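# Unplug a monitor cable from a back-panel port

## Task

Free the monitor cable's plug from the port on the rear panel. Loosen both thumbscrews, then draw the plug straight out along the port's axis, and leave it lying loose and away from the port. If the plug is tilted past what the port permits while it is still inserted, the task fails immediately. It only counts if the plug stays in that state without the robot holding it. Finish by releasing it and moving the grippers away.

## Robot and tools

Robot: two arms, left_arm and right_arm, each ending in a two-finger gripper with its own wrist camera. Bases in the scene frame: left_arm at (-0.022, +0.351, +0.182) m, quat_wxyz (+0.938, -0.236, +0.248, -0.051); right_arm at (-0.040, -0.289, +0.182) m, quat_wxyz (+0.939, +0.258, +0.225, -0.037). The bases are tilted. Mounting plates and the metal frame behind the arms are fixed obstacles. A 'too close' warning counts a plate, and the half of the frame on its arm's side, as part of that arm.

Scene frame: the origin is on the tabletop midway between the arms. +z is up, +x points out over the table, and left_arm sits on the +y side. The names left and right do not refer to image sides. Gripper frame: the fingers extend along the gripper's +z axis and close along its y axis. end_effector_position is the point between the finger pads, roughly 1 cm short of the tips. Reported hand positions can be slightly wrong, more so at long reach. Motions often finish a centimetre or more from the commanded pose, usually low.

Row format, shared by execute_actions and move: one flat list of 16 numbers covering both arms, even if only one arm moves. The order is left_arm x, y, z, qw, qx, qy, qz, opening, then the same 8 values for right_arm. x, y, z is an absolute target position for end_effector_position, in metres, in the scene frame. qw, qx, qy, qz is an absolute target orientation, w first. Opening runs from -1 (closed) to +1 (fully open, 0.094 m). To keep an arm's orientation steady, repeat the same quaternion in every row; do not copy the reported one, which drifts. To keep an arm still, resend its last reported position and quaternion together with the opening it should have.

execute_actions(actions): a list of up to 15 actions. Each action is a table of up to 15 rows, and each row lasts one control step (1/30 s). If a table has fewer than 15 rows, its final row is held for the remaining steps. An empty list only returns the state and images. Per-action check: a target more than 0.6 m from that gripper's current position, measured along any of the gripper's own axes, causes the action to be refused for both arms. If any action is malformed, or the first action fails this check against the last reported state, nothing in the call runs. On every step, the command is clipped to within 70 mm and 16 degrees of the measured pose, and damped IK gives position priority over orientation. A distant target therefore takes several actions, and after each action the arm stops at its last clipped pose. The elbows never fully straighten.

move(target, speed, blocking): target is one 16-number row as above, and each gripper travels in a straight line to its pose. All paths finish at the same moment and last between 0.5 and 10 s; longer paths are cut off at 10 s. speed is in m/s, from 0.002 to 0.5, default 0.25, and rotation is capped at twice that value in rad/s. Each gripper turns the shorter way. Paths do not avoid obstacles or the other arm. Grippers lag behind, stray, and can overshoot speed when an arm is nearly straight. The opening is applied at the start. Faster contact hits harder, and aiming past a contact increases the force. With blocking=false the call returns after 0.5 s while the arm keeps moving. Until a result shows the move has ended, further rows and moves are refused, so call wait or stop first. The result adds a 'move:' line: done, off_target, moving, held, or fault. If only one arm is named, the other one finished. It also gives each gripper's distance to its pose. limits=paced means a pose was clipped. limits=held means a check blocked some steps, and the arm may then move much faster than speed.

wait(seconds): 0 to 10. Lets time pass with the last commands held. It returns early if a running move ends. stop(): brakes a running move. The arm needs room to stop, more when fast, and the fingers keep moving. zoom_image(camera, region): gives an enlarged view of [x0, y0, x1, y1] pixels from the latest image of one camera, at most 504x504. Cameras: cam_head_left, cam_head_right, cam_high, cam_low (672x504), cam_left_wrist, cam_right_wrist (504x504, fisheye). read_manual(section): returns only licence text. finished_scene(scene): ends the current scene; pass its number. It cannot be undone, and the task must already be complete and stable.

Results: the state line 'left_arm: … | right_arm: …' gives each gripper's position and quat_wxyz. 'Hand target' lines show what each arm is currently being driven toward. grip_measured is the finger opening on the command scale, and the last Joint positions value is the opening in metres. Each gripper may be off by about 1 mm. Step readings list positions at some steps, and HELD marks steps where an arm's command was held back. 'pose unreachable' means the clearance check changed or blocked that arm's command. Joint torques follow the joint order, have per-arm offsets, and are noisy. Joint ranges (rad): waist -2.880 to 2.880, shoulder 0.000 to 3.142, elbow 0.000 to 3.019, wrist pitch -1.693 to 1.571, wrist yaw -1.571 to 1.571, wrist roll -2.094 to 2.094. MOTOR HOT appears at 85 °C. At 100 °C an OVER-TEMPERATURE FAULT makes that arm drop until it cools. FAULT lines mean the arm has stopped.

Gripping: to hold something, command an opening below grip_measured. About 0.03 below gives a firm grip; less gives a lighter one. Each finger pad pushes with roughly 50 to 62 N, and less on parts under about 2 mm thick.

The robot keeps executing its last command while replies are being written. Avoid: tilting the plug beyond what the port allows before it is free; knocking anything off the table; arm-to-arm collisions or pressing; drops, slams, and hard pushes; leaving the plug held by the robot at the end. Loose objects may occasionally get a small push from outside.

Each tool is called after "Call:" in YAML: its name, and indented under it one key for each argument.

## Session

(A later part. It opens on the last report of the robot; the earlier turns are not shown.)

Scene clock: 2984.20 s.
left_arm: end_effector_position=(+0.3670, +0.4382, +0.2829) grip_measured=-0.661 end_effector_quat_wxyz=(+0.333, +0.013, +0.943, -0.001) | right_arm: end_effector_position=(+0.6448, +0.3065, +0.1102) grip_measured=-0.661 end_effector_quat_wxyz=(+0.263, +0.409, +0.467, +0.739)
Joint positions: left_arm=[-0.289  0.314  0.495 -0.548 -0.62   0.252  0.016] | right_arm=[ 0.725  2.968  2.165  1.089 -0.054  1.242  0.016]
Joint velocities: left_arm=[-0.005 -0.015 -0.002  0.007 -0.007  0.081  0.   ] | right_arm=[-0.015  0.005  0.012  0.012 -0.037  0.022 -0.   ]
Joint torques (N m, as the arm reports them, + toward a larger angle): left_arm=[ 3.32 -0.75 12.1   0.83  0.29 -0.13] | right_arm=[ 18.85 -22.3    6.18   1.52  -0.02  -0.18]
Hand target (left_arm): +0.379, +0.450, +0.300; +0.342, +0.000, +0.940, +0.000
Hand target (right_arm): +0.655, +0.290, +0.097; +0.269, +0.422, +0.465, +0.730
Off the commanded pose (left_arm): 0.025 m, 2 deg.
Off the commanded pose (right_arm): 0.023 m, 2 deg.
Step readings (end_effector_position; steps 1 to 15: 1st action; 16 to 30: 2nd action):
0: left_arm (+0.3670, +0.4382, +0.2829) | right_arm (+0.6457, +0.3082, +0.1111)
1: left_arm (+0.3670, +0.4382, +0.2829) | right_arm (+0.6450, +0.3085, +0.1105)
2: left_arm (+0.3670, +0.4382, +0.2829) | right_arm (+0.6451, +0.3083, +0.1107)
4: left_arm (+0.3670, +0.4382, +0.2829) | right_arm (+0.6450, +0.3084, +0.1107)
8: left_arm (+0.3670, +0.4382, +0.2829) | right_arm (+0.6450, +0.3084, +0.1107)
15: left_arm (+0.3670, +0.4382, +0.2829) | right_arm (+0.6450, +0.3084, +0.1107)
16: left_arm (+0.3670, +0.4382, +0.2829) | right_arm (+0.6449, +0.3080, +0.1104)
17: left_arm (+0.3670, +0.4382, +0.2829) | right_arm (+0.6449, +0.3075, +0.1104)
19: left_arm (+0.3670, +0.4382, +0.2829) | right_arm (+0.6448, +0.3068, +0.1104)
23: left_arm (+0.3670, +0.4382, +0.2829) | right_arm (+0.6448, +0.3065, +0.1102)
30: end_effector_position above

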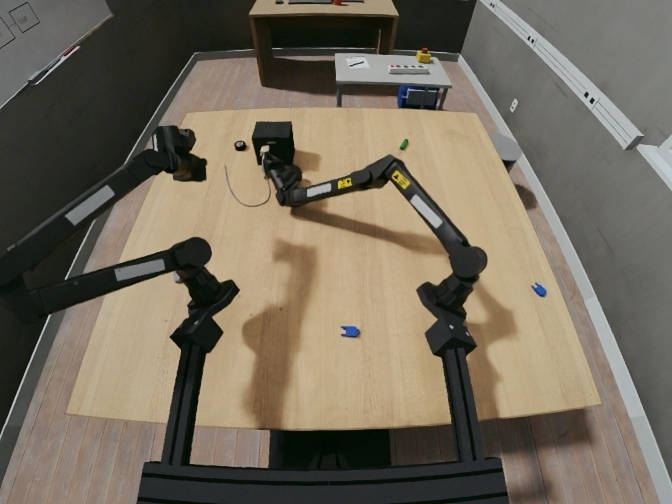

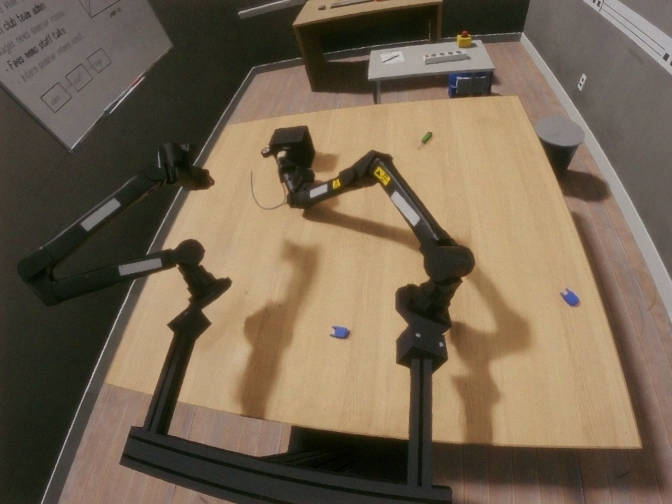

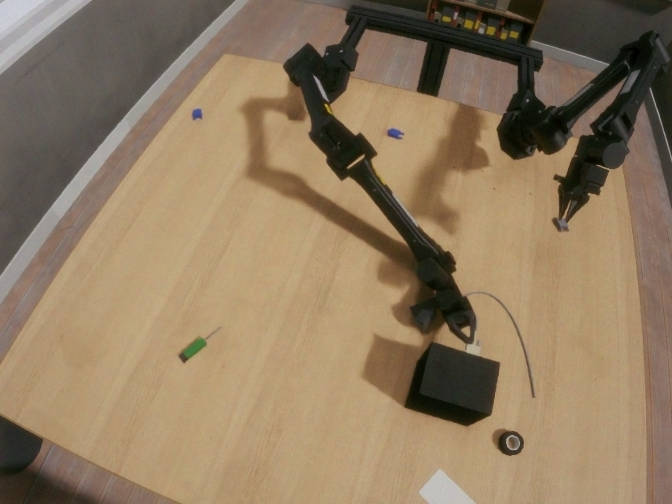

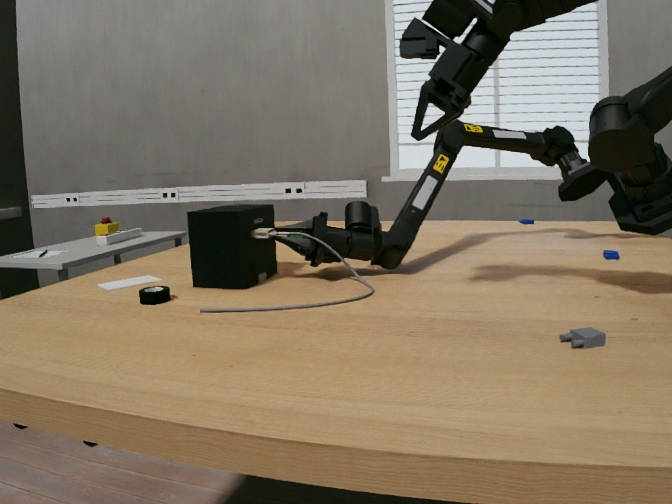

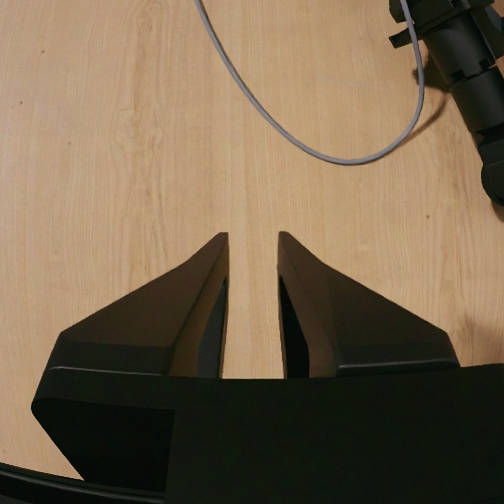

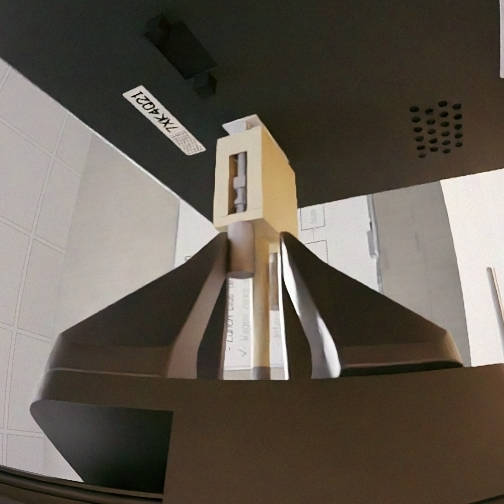

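Call:
execute_actions:
  actions:
    - [[0.38,0.45,0.30,0.342,0,0.94,0,-0.66,0.652,0.288,0.106,0.269,0.422,0.465,0.730,-0.66]]
    - [[0.38,0.45,0.30,0.342,0,0.94,0,-0.66,0.652,0.288,0.112,0.269,0.422,0.465,0.730,-0.66]]

Call:
zoom_image:
  camera: "cam_right_wrist"
  region: [150, 150, 370, 370]

Scene clock: 2994.23 s.
left_arm: end_effector_position=(+0.3670, +0.4382, +0.2829) grip_measured=-0.661 end_effector_quat_wxyz=(+0.333, +0.013, +0.943, -0.001) | right_arm: end_effector_position=(+0.6422, +0.3008, +0.1082) grip_measured=-0.661 end_effector_quat_wxyz=(+0.260, +0.417, +0.474, +0.730)
Joint positions: left_arm=[-0.289  0.314  0.495 -0.548 -0.62   0.252  0.016] | right_arm=[ 0.725  2.938  2.11   1.093 -0.032  1.242  0.016]
Joint velocities: left_arm=[-0.015 -0.005  0.012  0.017 -0.037  0.022 -0.001] | right_arm=[-0.005  0.005 -0.007 -0.002 -0.051 -0.051  0.   ]
Joint torques (N m, as the arm reports them, + toward a larger angle): left_arm=[ 3.32 -0.75 12.1   0.82  0.3  -0.14] | right_arm=[ 19.74 -22.93   6.37   1.86  -0.47  -0.21]
Hand target (left_arm): +0.379, +0.450, +0.300; +0.342, +0.000, +0.940, +0.000
Hand target (right_arm): +0.652, +0.289, +0.112; +0.269, +0.422, +0.465, +0.730
Off the commanded pose (left_arm): 0.025 m, 2 deg.
Off the commanded pose (right_arm): 0.017 m, 2 deg.
Step readings (end_effector_position; steps 1 to 15: 1st action; 16 to 30: 2nd action):
0: left_arm (+0.3670, +0.4382, +0.2829) | right_arm (+0.6448, +0.3065, +0.1102)
1: left_arm (+0.3670, +0.4382, +0.2829) | right_arm (+0.6443, +0.3058, +0.1096)
2: left_arm (+0.3670, +0.4382, +0.2829) | right_arm (+0.6440, +0.3043, +0.1095)
4: left_arm (+0.3670, +0.4382, +0.2829) | right_arm (+0.6438, +0.3025, +0.1093)
8: left_arm (+0.3670, +0.4382, +0.2829) | right_arm (+0.6434, +0.3019, +0.1093)
15: left_arm (+0.3670, +0.4382, +0.2829) | right_arm (+0.6431, +0.3019, +0.1090)
16: left_arm (+0.3670, +0.4382, +0.2829) | right_arm (+0.6429, +0.3017, +0.1086)
17: left_arm (+0.3670, +0.4382, +0.2829) | right_arm (+0.6429, +0.3013, +0.1087)
19: left_arm (+0.3670, +0.4382, +0.2829) | right_arm (+0.6427, +0.3008, +0.1086)
23: left_arm (+0.3670, +0.4382, +0.2829) | right_arm (+0.6424, +0.3007, +0.1083)
30: end_effector_position above

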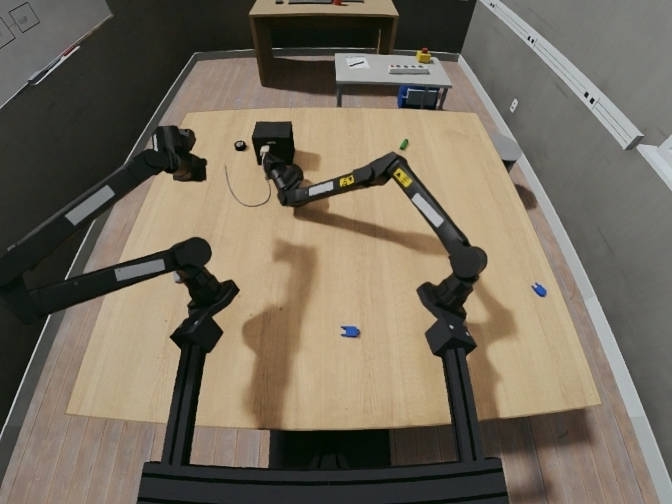

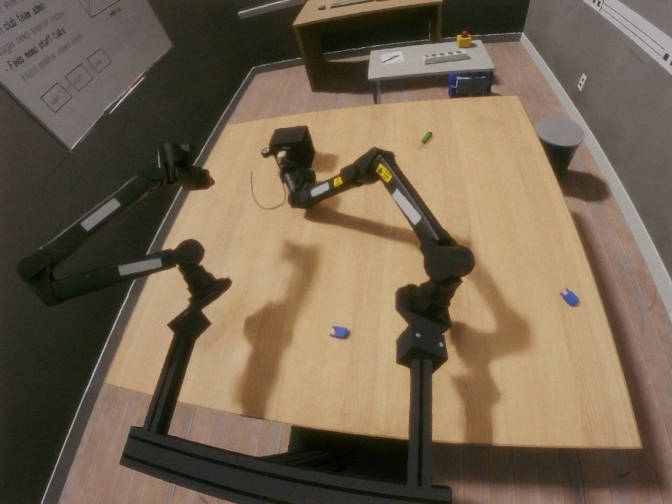

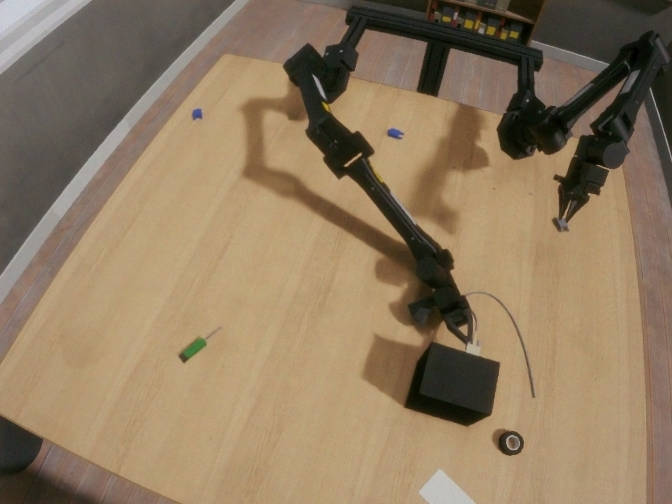

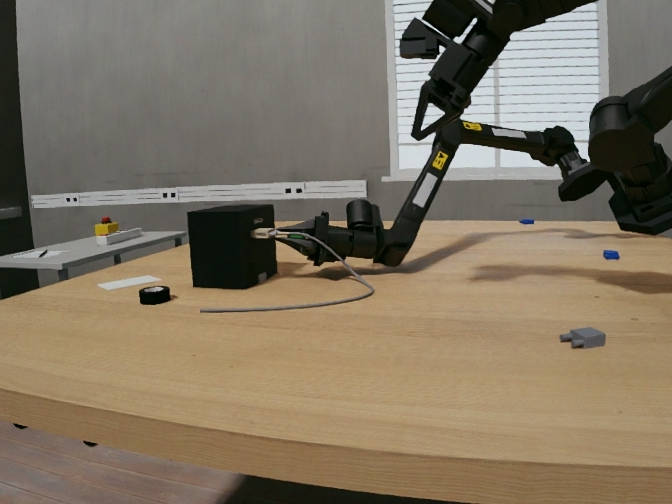

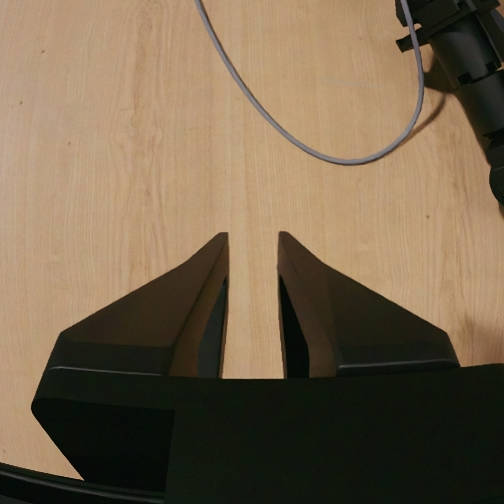

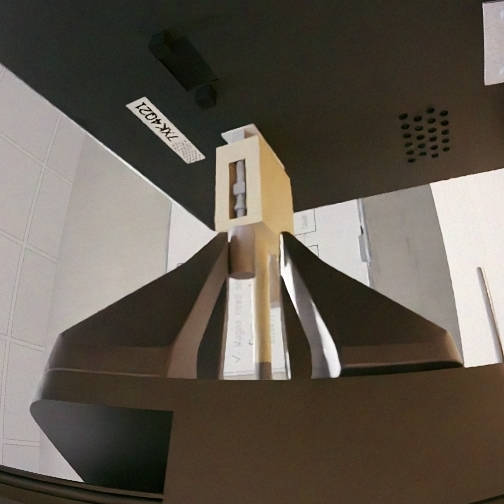

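Region (150, 150, 370, 370) of cam_right_wrist's 504x504 image, scaled by 2.291, with more detail than that image has.

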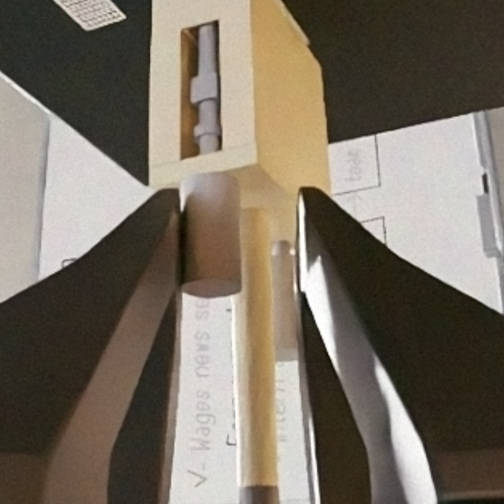

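Call:
execute_actions:
  actions:
    - [[0.38,0.45,0.30,0.342,0,0.94,0,-0.66,0.654,0.287,0.120,0.269,0.422,0.465,0.730,-0.66]]
    - [[0.38,0.45,0.30,0.342,0,0.94,0,-0.66,0.654,0.287,0.120,0.269,0.422,0.465,0.730,-0.66]]

Call:
zoom_image:
  camera: "cam_right_wrist"
  region: [150, 150, 370, 370]

Scene clock: 3004.43 s.
left_arm: end_effector_position=(+0.3670, +0.4382, +0.2829) grip_measured=-0.661 end_effector_quat_wxyz=(+0.333, +0.013, +0.943, -0.001) | right_arm: end_effector_position=(+0.6453, +0.2969, +0.1128) grip_measured=-0.661 end_effector_quat_wxyz=(+0.261, +0.419, +0.474, +0.729)
Joint positions: left_arm=[-0.289  0.314  0.495 -0.548 -0.62   0.252  0.016] | right_arm=[ 0.725  2.922  2.094  1.093 -0.028  1.242  0.016]
Joint velocities: left_arm=[-0.015 -0.015  0.002 -0.007 -0.066  0.022 -0.   ] | right_arm=[-0.015 -0.005 -0.017 -0.002 -0.037 -0.037  0.   ]
Joint torques (N m, as the arm reports them, + toward a larger angle): left_arm=[ 3.31 -0.78 12.11  0.8   0.3  -0.14] | right_arm=[ 20.36 -22.84   6.54   1.74  -0.46  -0.22]
Hand target (left_arm): +0.379, +0.450, +0.300; +0.342, +0.000, +0.940, +0.000
Hand target (right_arm): +0.654, +0.287, +0.120; +0.269, +0.422, +0.465, +0.730
Off the commanded pose (left_arm): 0.025 m, 2 deg.
Off the commanded pose (right_arm): 0.015 m, 1 deg.
Step readings (end_effector_position; steps 1 to 15: 1st action; 16 to 30: 2nd action):
0: left_arm (+0.3670, +0.4382, +0.2829) | right_arm (+0.6422, +0.3008, +0.1082)
1: left_arm (+0.3670, +0.4382, +0.2829) | right_arm (+0.6423, +0.3004, +0.1082)
2: left_arm (+0.3670, +0.4382, +0.2829) | right_arm (+0.6423, +0.2998, +0.1084)
4: left_arm (+0.3670, +0.4382, +0.2829) | right_arm (+0.6428, +0.2988, +0.1093)
8: left_arm (+0.3670, +0.4382, +0.2829) | right_arm (+0.6453, +0.2971, +0.1127)
15: left_arm (+0.3670, +0.4382, +0.2829) | right_arm (+0.6453, +0.2969, +0.1128)
16: left_arm (+0.3670, +0.4382, +0.2829) | right_arm (+0.6453, +0.2969, +0.1128)
17: left_arm (+0.3670, +0.4382, +0.2829) | right_arm (+0.6453, +0.2969, +0.1128)
19: left_arm (+0.3670, +0.4382, +0.2829) | right_arm (+0.6453, +0.2969, +0.1128)
23: left_arm (+0.3670, +0.4382, +0.2829) | right_arm (+0.6453, +0.2969, +0.1128)
30: end_effector_position above

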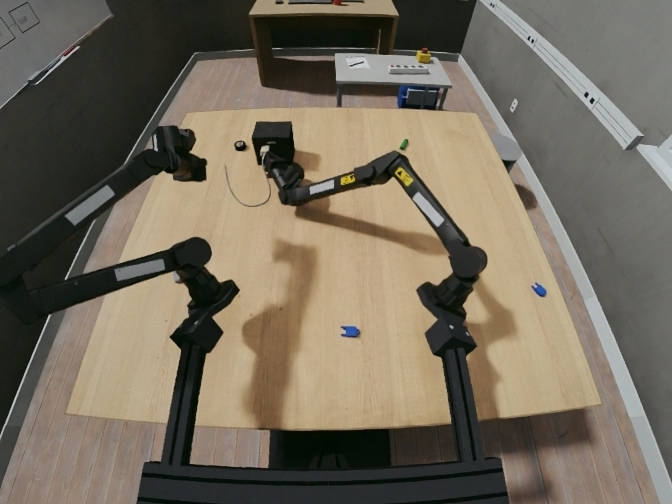

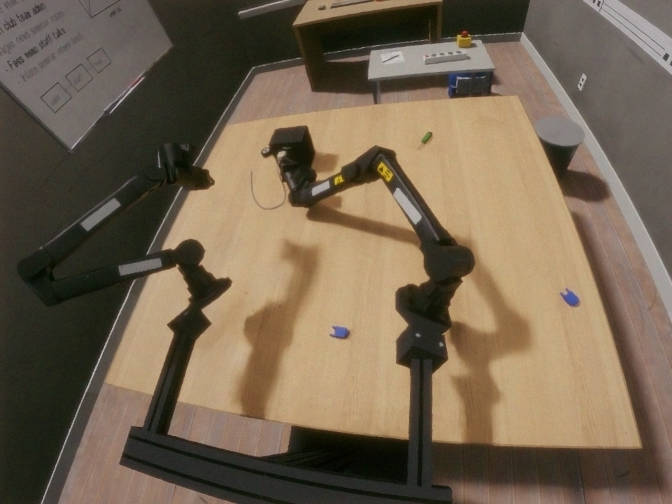

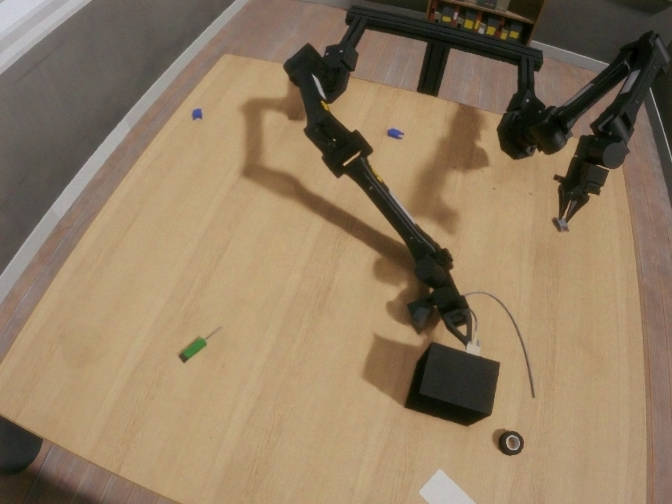

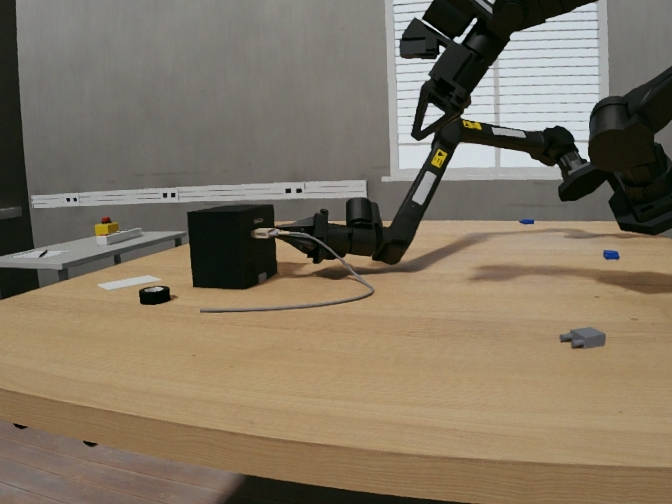

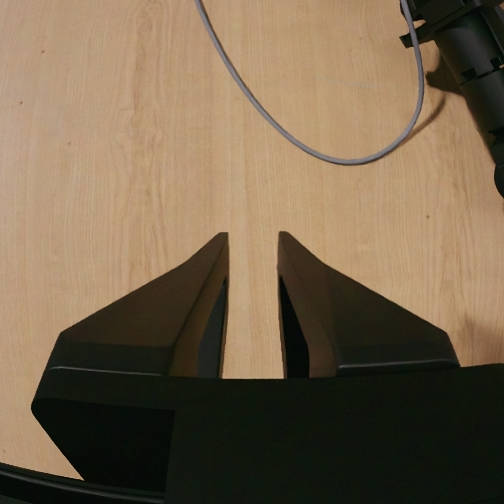

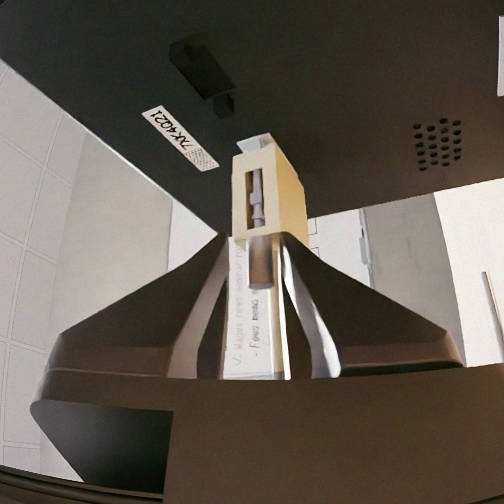

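Region (150, 150, 370, 370) of cam_right_wrist's 504x504 image, scaled by 2.291, with more detail than that image has.

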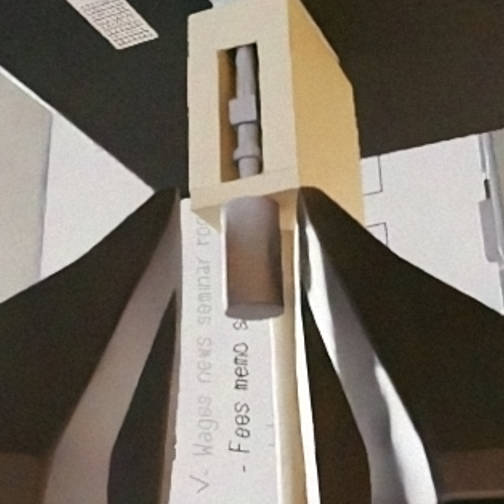

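Call:
execute_actions:
  actions:
    - [[0.38,0.45,0.30,0.342,0,0.94,0,-0.66,0.654,0.287,0.120,0.269,0.422,0.465,0.730,-0.78],[0.38,0.45,0.30,0.342,0,0.94,0,-0.66,0.654,0.287,0.120,0.269,0.422,0.465,0.730,-0.78],[0.38,0.45,0.30,0.342,0,0.94,0,-0.66,0.654,0.287,0.120,0.269,0.422,0.465,0.730,-0.78],[0.38,0.45,0.30,0.342,0,0.94,0,-0.66,0.654,0.287,0.120,0.269,0.422,0.465,0.730,-0.78],[0.38,0.45,0.30,0.342,0,0.94,0,-0.66,0.654,0.287,0.120,0.269,0.422,0.465,0.730,-0.87]]

Call:
zoom_image:
  camera: "cam_right_wrist"
  region: [150, 150, 370, 370]

Scene clock: 3026.20 s.
left_arm: end_effector_position=(+0.3670, +0.4382, +0.2829) grip_measured=-0.661 end_effector_quat_wxyz=(+0.333, +0.013, +0.943, -0.001) | right_arm: end_effector_position=(+0.6440, +0.2972, +0.1112) grip_measured=-0.857 end_effector_quat_wxyz=(+0.261, +0.420, +0.475, +0.728)
Joint positions: left_arm=[-0.289  0.314  0.495 -0.548 -0.62   0.252  0.016] | right_arm=[ 0.725  2.922  2.091  1.093 -0.026  1.242  0.007]
Joint velocities: left_arm=[-0.005  0.005 -0.022  0.027 -0.037  0.037  0.   ] | right_arm=[-0.015 -0.005 -0.022 -0.002  0.007 -0.022 -0.   ]
Joint torques (N m, as the arm reports them, + toward a larger angle): left_arm=[ 3.3  -0.75 12.09  0.81  0.29 -0.14] | right_arm=[ 20.29 -22.96   6.81   1.73  -0.52  -0.22]
Hand target (left_arm): +0.379, +0.450, +0.300; +0.342, +0.000, +0.940, +0.000
Hand target (right_arm): +0.654, +0.287, +0.120; +0.269, +0.422, +0.465, +0.730
Off the commanded pose (left_arm): 0.025 m, 2 deg.
Off the commanded pose (right_arm): 0.017 m, 2 deg.
Step readings (end_effector_position):
0: left_arm (+0.3670, +0.4382, +0.2829) | right_arm (+0.6453, +0.2969, +0.1128)
1: left_arm (+0.3670, +0.4382, +0.2829) | right_arm (+0.6454, +0.2968, +0.1127)
2: left_arm (+0.3670, +0.4382, +0.2829) | right_arm (+0.6447, +0.2970, +0.1119)
4: left_arm (+0.3670, +0.4382, +0.2829) | right_arm (+0.6440, +0.2972, +0.1112)
8: left_arm (+0.3670, +0.4382, +0.2829) | right_arm (+0.6440, +0.2972, +0.1112)
15: end_effector_position above

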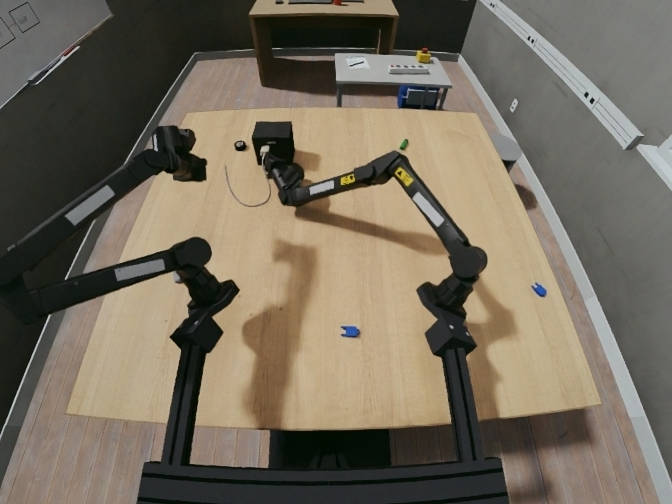

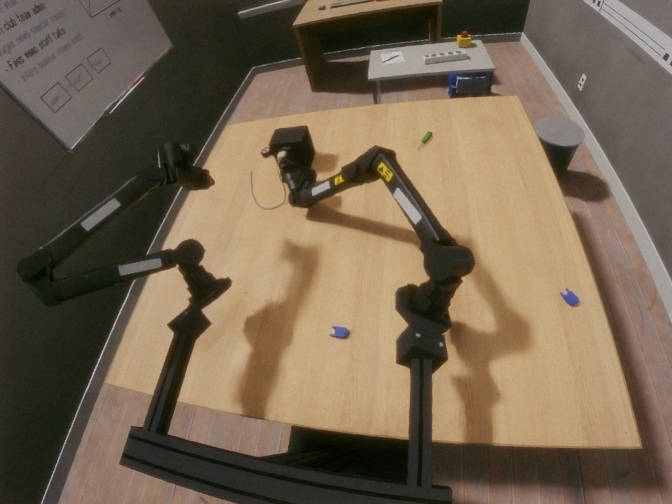

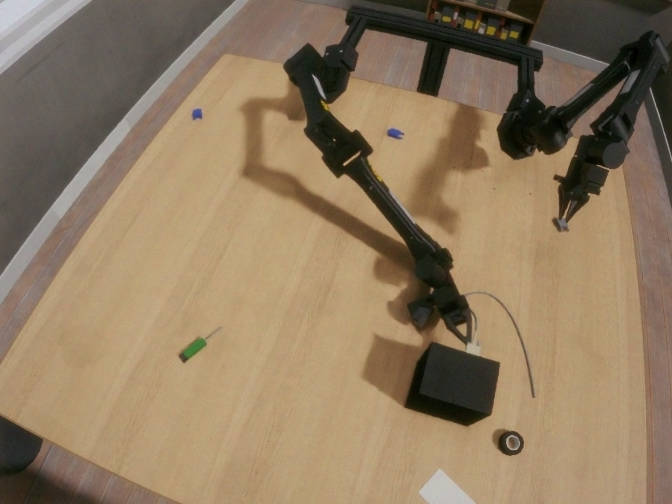

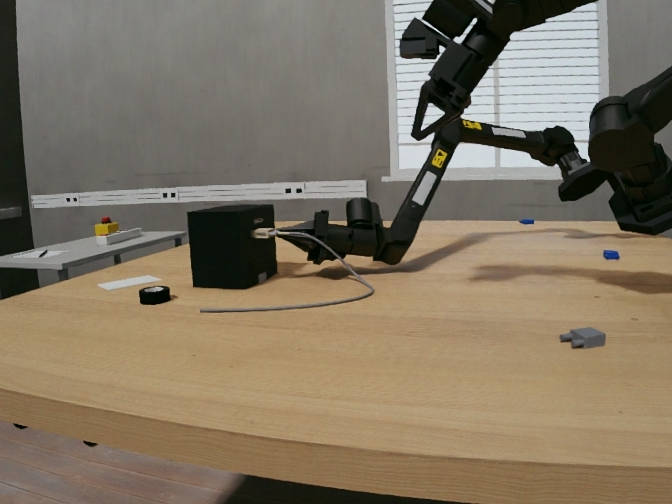

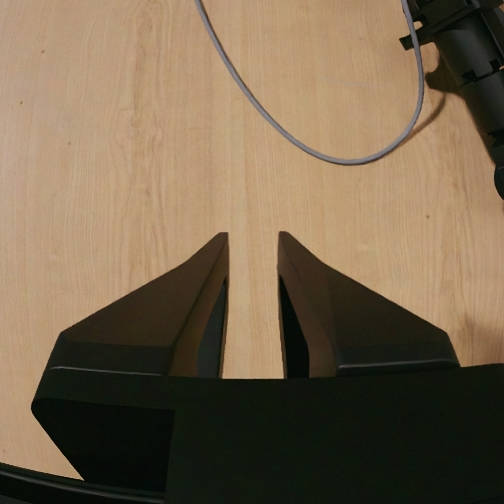

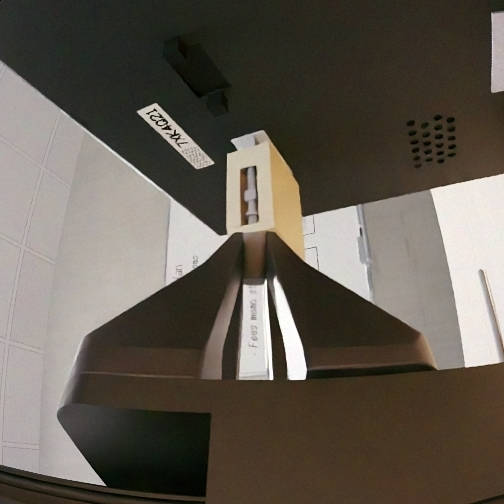

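Region (150, 150, 370, 370) of cam_right_wrist's 504x504 image, scaled by 2.291, with more detail than that image has.

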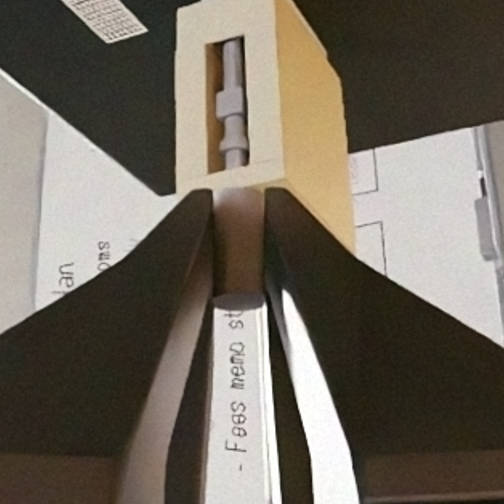

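Call:
execute_actions:
  actions:
    - [[0.38,0.45,0.30,0.342,0,0.94,0,-0.66,0.656,0.289,0.120,0.315,0.389,0.545,0.673,-0.87],[0.38,0.45,0.30,0.342,0,0.94,0,-0.66,0.656,0.289,0.120,0.315,0.389,0.545,0.673,-0.87],[0.38,0.45,0.30,0.342,0,0.94,0,-0.66,0.656,0.289,0.120,0.315,0.389,0.545,0.673,-0.87],[0.38,0.45,0.30,0.342,0,0.94,0,-0.66,0.656,0.290,0.121,0.360,0.347,0.623,0.602,-0.87],[0.38,0.45,0.30,0.342,0,0.94,0,-0.66,0.656,0.290,0.121,0.360,0.347,0.623,0.602,-0.87],[0.38,0.45,0.30,0.342,0,0.94,0,-0.66,0.656,0.290,0.121,0.360,0.347,0.623,0.602,-0.87],[0.38,0.45,0.30,0.342,0,0.94,0,-0.66,0.657,0.291,0.122,0.399,0.301,0.692,0.521,-0.87],[0.38,0.45,0.30,0.342,0,0.94,0,-0.66,0.657,0.291,0.122,0.399,0.301,0.692,0.521,-0.87],[0.38,0.45,0.30,0.342,0,0.94,0,-0.66,0.657,0.291,0.122,0.399,0.301,0.692,0.521,-0.87],[0.38,0.45,0.30,0.342,0,0.94,0,-0.66,0.657,0.291,0.122,0.433,0.25,0.75,0.433,-0.87]]
    - [[0.38,0.45,0.30,0.342,0,0.94,0,-0.66,0.657,0.291,0.122,0.433,0.25,0.75,0.433,-0.87]]

Call:
zoom_image:
  camera: "cam_right_wrist"
  region: [150, 150, 370, 370]

Scene clock: 3102.27 s.
left_arm: end_effector_position=(+0.3670, +0.4382, +0.2829) grip_measured=-0.661 end_effector_quat_wxyz=(+0.333, +0.013, +0.943, -0.001) | right_arm: end_effector_position=(+0.6445, +0.2960, +0.1140) grip_measured=-0.858 end_effector_quat_wxyz=(+0.424, +0.249, +0.751, +0.439)
Joint positions: left_arm=[-0.289  0.314  0.495 -0.548 -0.62   0.252  0.016] | right_arm=[0.797 2.726 1.935 0.714 0.352 0.465 0.007]
Joint velocities: left_arm=[-0.005  0.005  0.007 -0.007  0.007  0.007  0.001] | right_arm=[-0.015 -0.005  0.002  0.007  0.022 -0.051  0.   ]
Joint torques (N m, as the arm reports them, + toward a larger angle): left_arm=[ 3.28 -0.75 12.11  0.81  0.29 -0.13] | right_arm=[ 20.47 -22.34   9.13   0.82  -0.07  -0.31]
Hand target (left_arm): +0.379, +0.450, +0.300; +0.342, +0.000, +0.940, +0.000
Hand target (right_arm): +0.657, +0.291, +0.122; +0.433, +0.250, +0.750, +0.433
Off the commanded pose (left_arm): 0.025 m, 2 deg.
Off the commanded pose (right_arm): 0.016 m, 1 deg.
Step readings (end_effector_position; steps 1 to 15: 1st action; 16 to 30: 2nd action):
0: left_arm (+0.3670, +0.4382, +0.2829) | right_arm (+0.6440, +0.2972, +0.1112)
1: left_arm (+0.3670, +0.4382, +0.2829) | right_arm (+0.6437, +0.2964, +0.1097)
2: left_arm (+0.3670, +0.4382, +0.2829) | right_arm (+0.6443, +0.2964, +0.1116)
4: left_arm (+0.3670, +0.4382, +0.2829) | right_arm (+0.6441, +0.2962, +0.1109)
8: left_arm (+0.3670, +0.4382, +0.2829) | right_arm (+0.6446, +0.2958, +0.1124)
15: left_arm (+0.3670, +0.4382, +0.2829) | right_arm (+0.6446, +0.2963, +0.1145)
16: left_arm (+0.3670, +0.4382, +0.2829) | right_arm (+0.6444, +0.2964, +0.1145)
17: left_arm (+0.3670, +0.4382, +0.2829) | right_arm (+0.6444, +0.2964, +0.1145)
19: left_arm (+0.3670, +0.4382, +0.2829) | right_arm (+0.6444, +0.2962, +0.1141)
23: left_arm (+0.3670, +0.4382, +0.2829) | right_arm (+0.6445, +0.2961, +0.1140)
30: end_effector_position above

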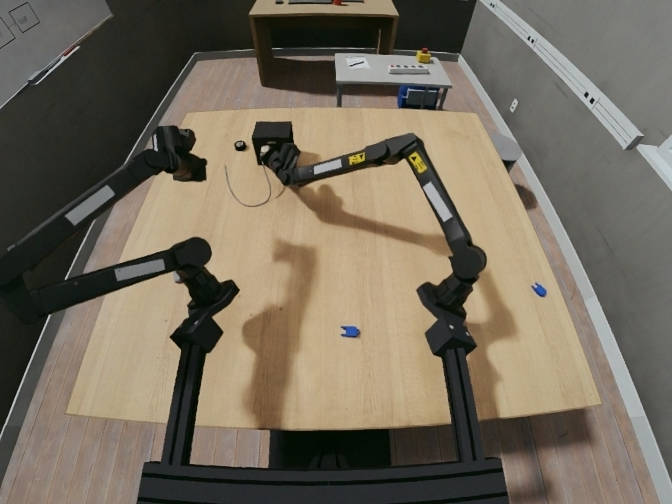

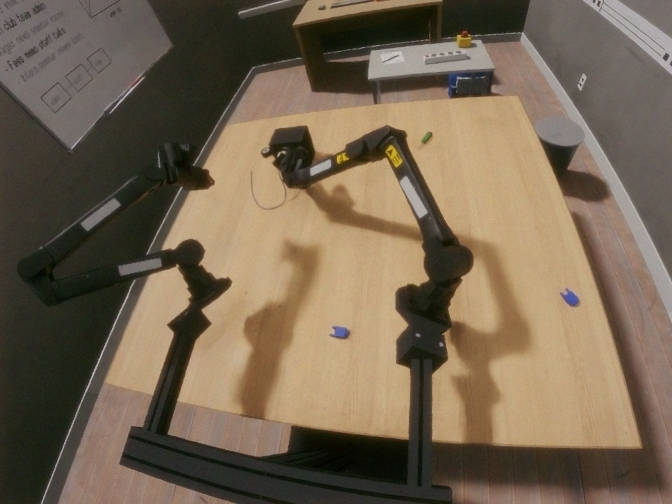

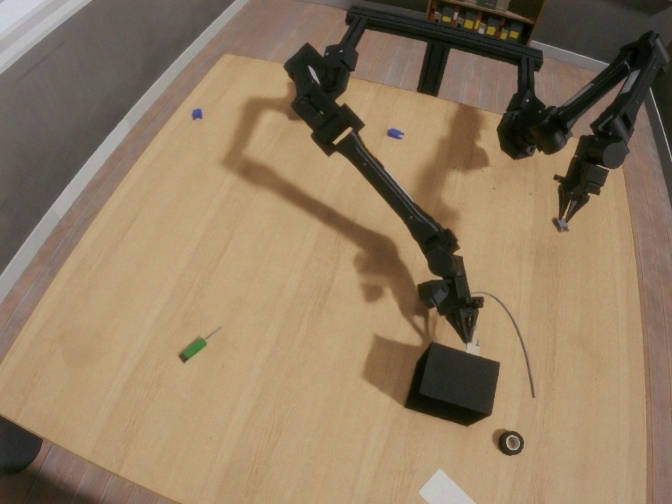

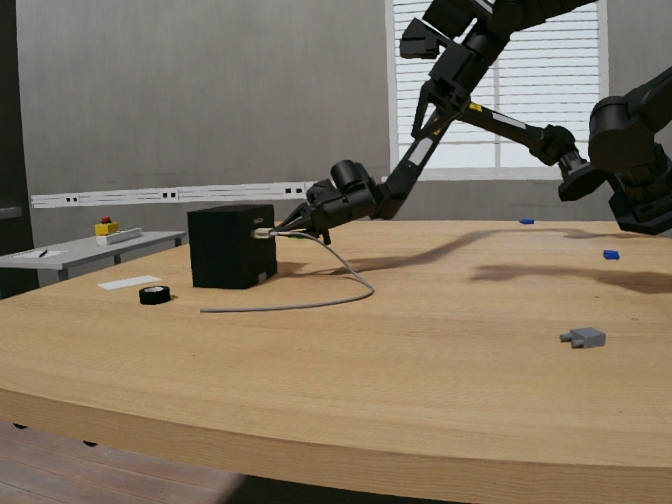

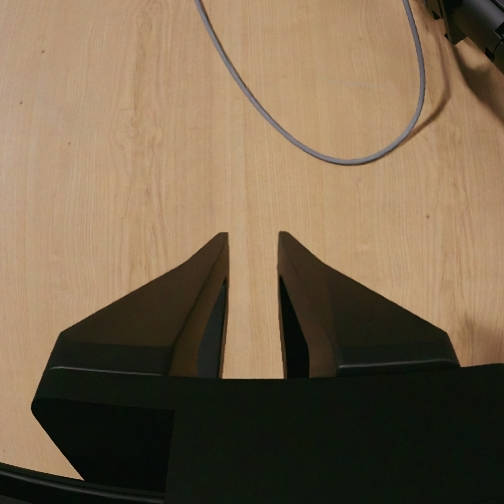

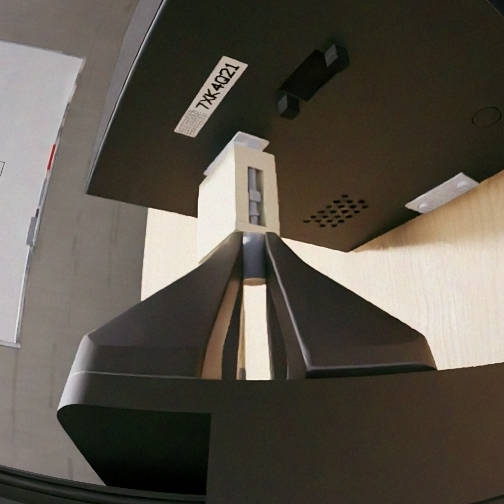

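Region (150, 150, 370, 370) of cam_right_wrist's 504x504 image, scaled by 2.291, with more detail than that image has.

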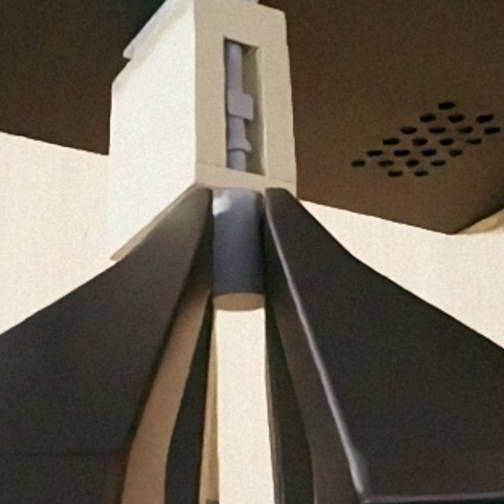

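Call:
execute_actions:
  actions:
    - [[0.38,0.45,0.30,0.342,0,0.94,0,-0.66,0.657,0.292,0.095,0.433,0.25,0.75,0.433,-0.87],[0.38,0.45,0.30,0.342,0,0.94,0,-0.66,0.657,0.292,0.095,0.433,0.25,0.75,0.433,-0.87],[0.38,0.45,0.30,0.342,0,0.94,0,-0.66,0.657,0.292,0.090,0.433,0.25,0.75,0.433,-0.68],[0.38,0.45,0.30,0.342,0,0.94,0,-0.66,0.657,0.292,0.090,0.433,0.25,0.75,0.433,-0.68],[0.38,0.45,0.30,0.342,0,0.94,0,-0.66,0.657,0.292,0.088,0.399,0.301,0.692,0.521,-0.68],[0.38,0.45,0.30,0.342,0,0.94,0,-0.66,0.657,0.292,0.088,0.399,0.301,0.692,0.521,-0.68],[0.38,0.45,0.30,0.342,0,0.94,0,-0.66,0.657,0.292,0.088,0.399,0.301,0.692,0.521,-0.68],[0.38,0.45,0.30,0.342,0,0.94,0,-0.66,0.657,0.291,0.086,0.360,0.347,0.623,0.602,-0.68],[0.38,0.45,0.30,0.342,0,0.94,0,-0.66,0.657,0.291,0.086,0.360,0.347,0.623,0.602,-0.68],[0.38,0.45,0.30,0.342,0,0.94,0,-0.66,0.657,0.291,0.086,0.360,0.347,0.623,0.602,-0.68],[0.38,0.45,0.30,0.342,0,0.94,0,-0.66,0.657,0.290,0.085,0.315,0.389,0.545,0.673,-0.68],[0.38,0.45,0.30,0.342,0,0.94,0,-0.66,0.657,0.290,0.085,0.315,0.389,0.545,0.673,-0.68],[0.38,0.45,0.30,0.342,0,0.94,0,-0.66,0.657,0.290,0.085,0.315,0.389,0.545,0.673,-0.68],[0.38,0.45,0.30,0.342,0,0.94,0,-0.66,0.657,0.289,0.084,0.269,0.422,0.465,0.730,-0.68]]
    - [[0.38,0.45,0.30,0.342,0,0.94,0,-0.66,0.657,0.289,0.084,0.269,0.422,0.465,0.730,-0.68]]

Call:
zoom_image:
  camera: "cam_right_wrist"
  region: [150, 150, 370, 370]

Scene clock: 3140.63 s.
left_arm: end_effector_position=(+0.3670, +0.4382, +0.2829) grip_measured=-0.661 end_effector_quat_wxyz=(+0.333, +0.013, +0.943, -0.001) | right_arm: end_effector_position=(+0.6470, +0.2999, +0.1071) grip_measured=-0.681 end_effector_quat_wxyz=(+0.268, +0.402, +0.475, +0.735)
Joint positions: left_arm=[-0.289  0.314  0.495 -0.548 -0.62   0.252  0.016] | right_arm=[ 0.715  2.95   2.136  1.089 -0.069  1.222  0.015]
Joint velocities: left_arm=[-0.015 -0.015 -0.007  0.002 -0.037  0.037 -0.   ] | right_arm=[-0.015  0.005 -0.017 -0.007  0.081  0.139 -0.001]
Joint torques (N m, as the arm reports them, + toward a larger angle): left_arm=[ 3.31 -0.73 12.12  0.81  0.29 -0.14] | right_arm=[ 18.49 -18.38  10.17   1.49   0.09  -0.15]
Hand target (left_arm): +0.379, +0.450, +0.300; +0.342, +0.000, +0.940, +0.000
Hand target (right_arm): +0.656, +0.288, +0.084; +0.269, +0.422, +0.466, +0.730
Off the commanded pose (left_arm): 0.025 m, 2 deg.
Off the commanded pose (right_arm): 0.027 m, 3 deg.
Step readings (end_effector_position; steps 1 to 15: 1st action; 16 to 30: 2nd action):
0: left_arm (+0.3670, +0.4382, +0.2829) | right_arm (+0.6445, +0.2960, +0.1140)
1: left_arm (+0.3670, +0.4382, +0.2829) | right_arm (+0.6449, +0.2966, +0.1151)
2: left_arm (+0.3670, +0.4382, +0.2829) | right_arm (+0.6444, +0.2971, +0.1148)
4: left_arm (+0.3670, +0.4382, +0.2829) | right_arm (+0.6446, +0.2982, +0.1150)
8: left_arm (+0.3670, +0.4382, +0.2829) | right_arm (+0.6460, +0.3012, +0.1146)
15: left_arm (+0.3670, +0.4382, +0.2829) | right_arm (+0.6437, +0.3012, +0.1097)
16: left_arm (+0.3670, +0.4382, +0.2829) | right_arm (+0.6442, +0.3011, +0.1089)
17: left_arm (+0.3670, +0.4382, +0.2829) | right_arm (+0.6448, +0.3008, +0.1079)
19: left_arm (+0.3670, +0.4382, +0.2829) | right_arm (+0.6462, +0.3002, +0.1078)
23: left_arm (+0.3670, +0.4382, +0.2829) | right_arm (+0.6466, +0.3004, +0.1072)
30: end_effector_position above

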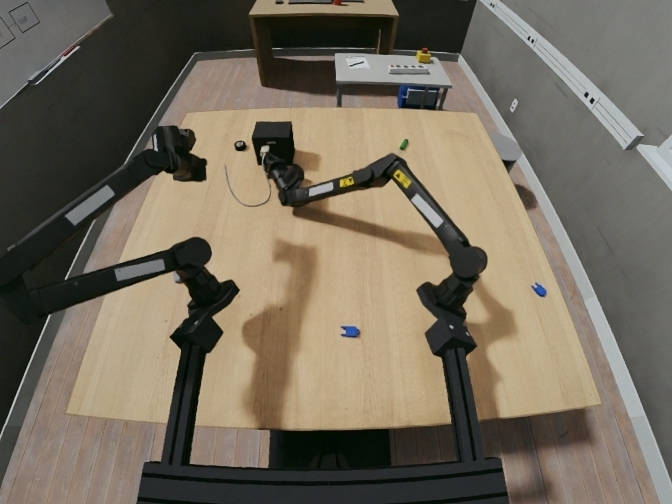

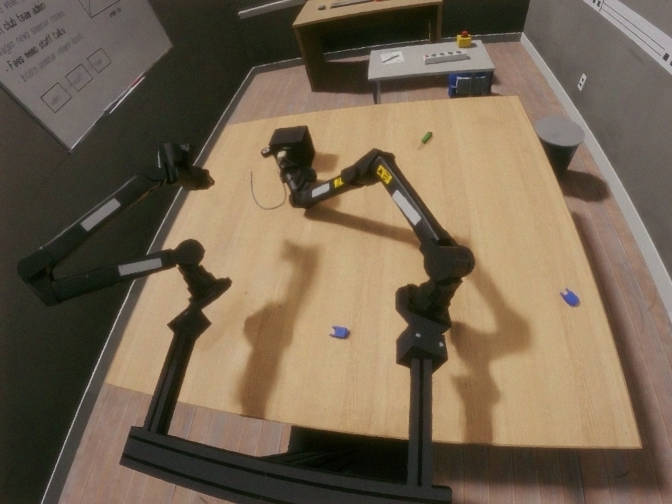

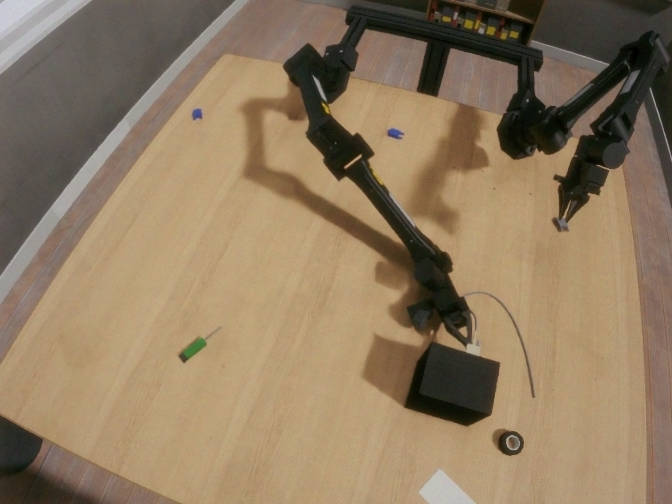

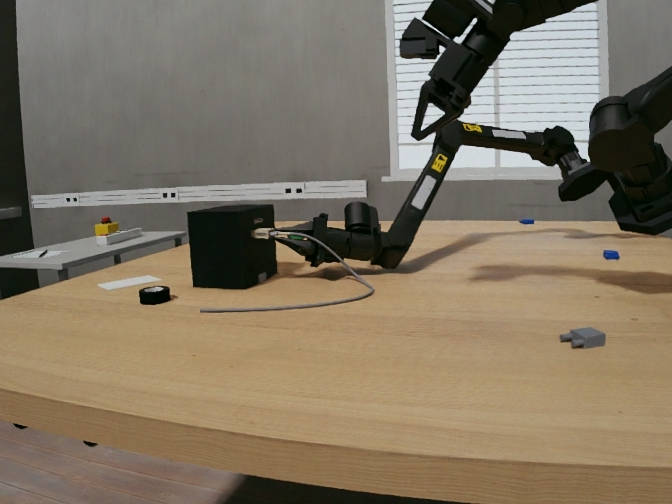

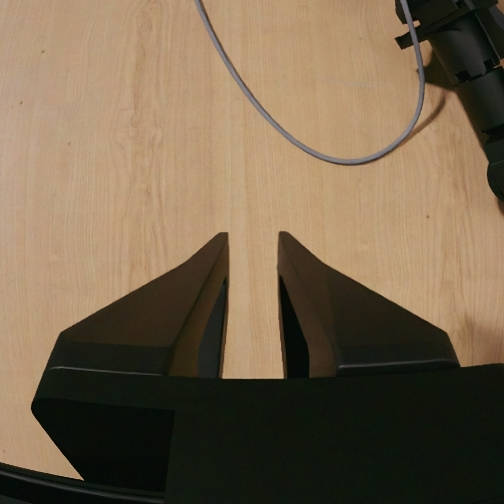

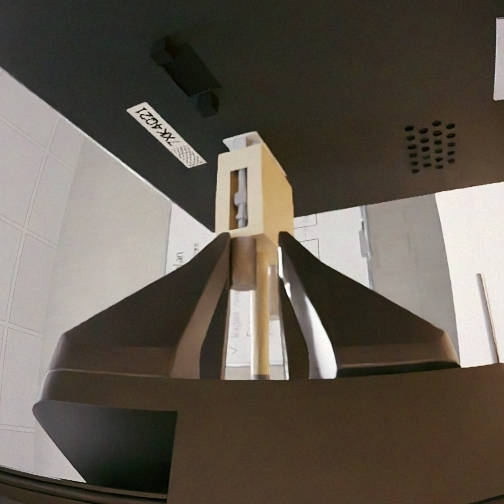

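Region (150, 150, 370, 370) of cam_right_wrist's 504x504 image, scaled by 2.291, with more detail than that image has.

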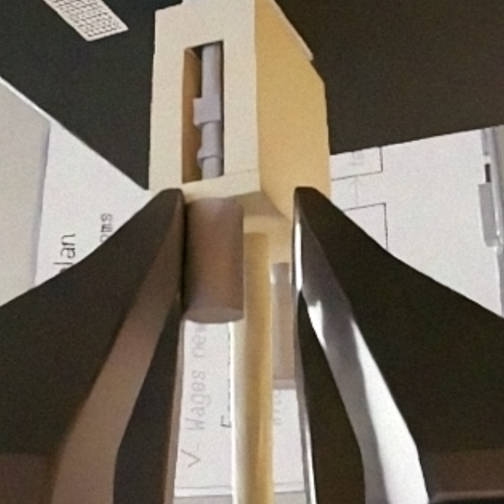

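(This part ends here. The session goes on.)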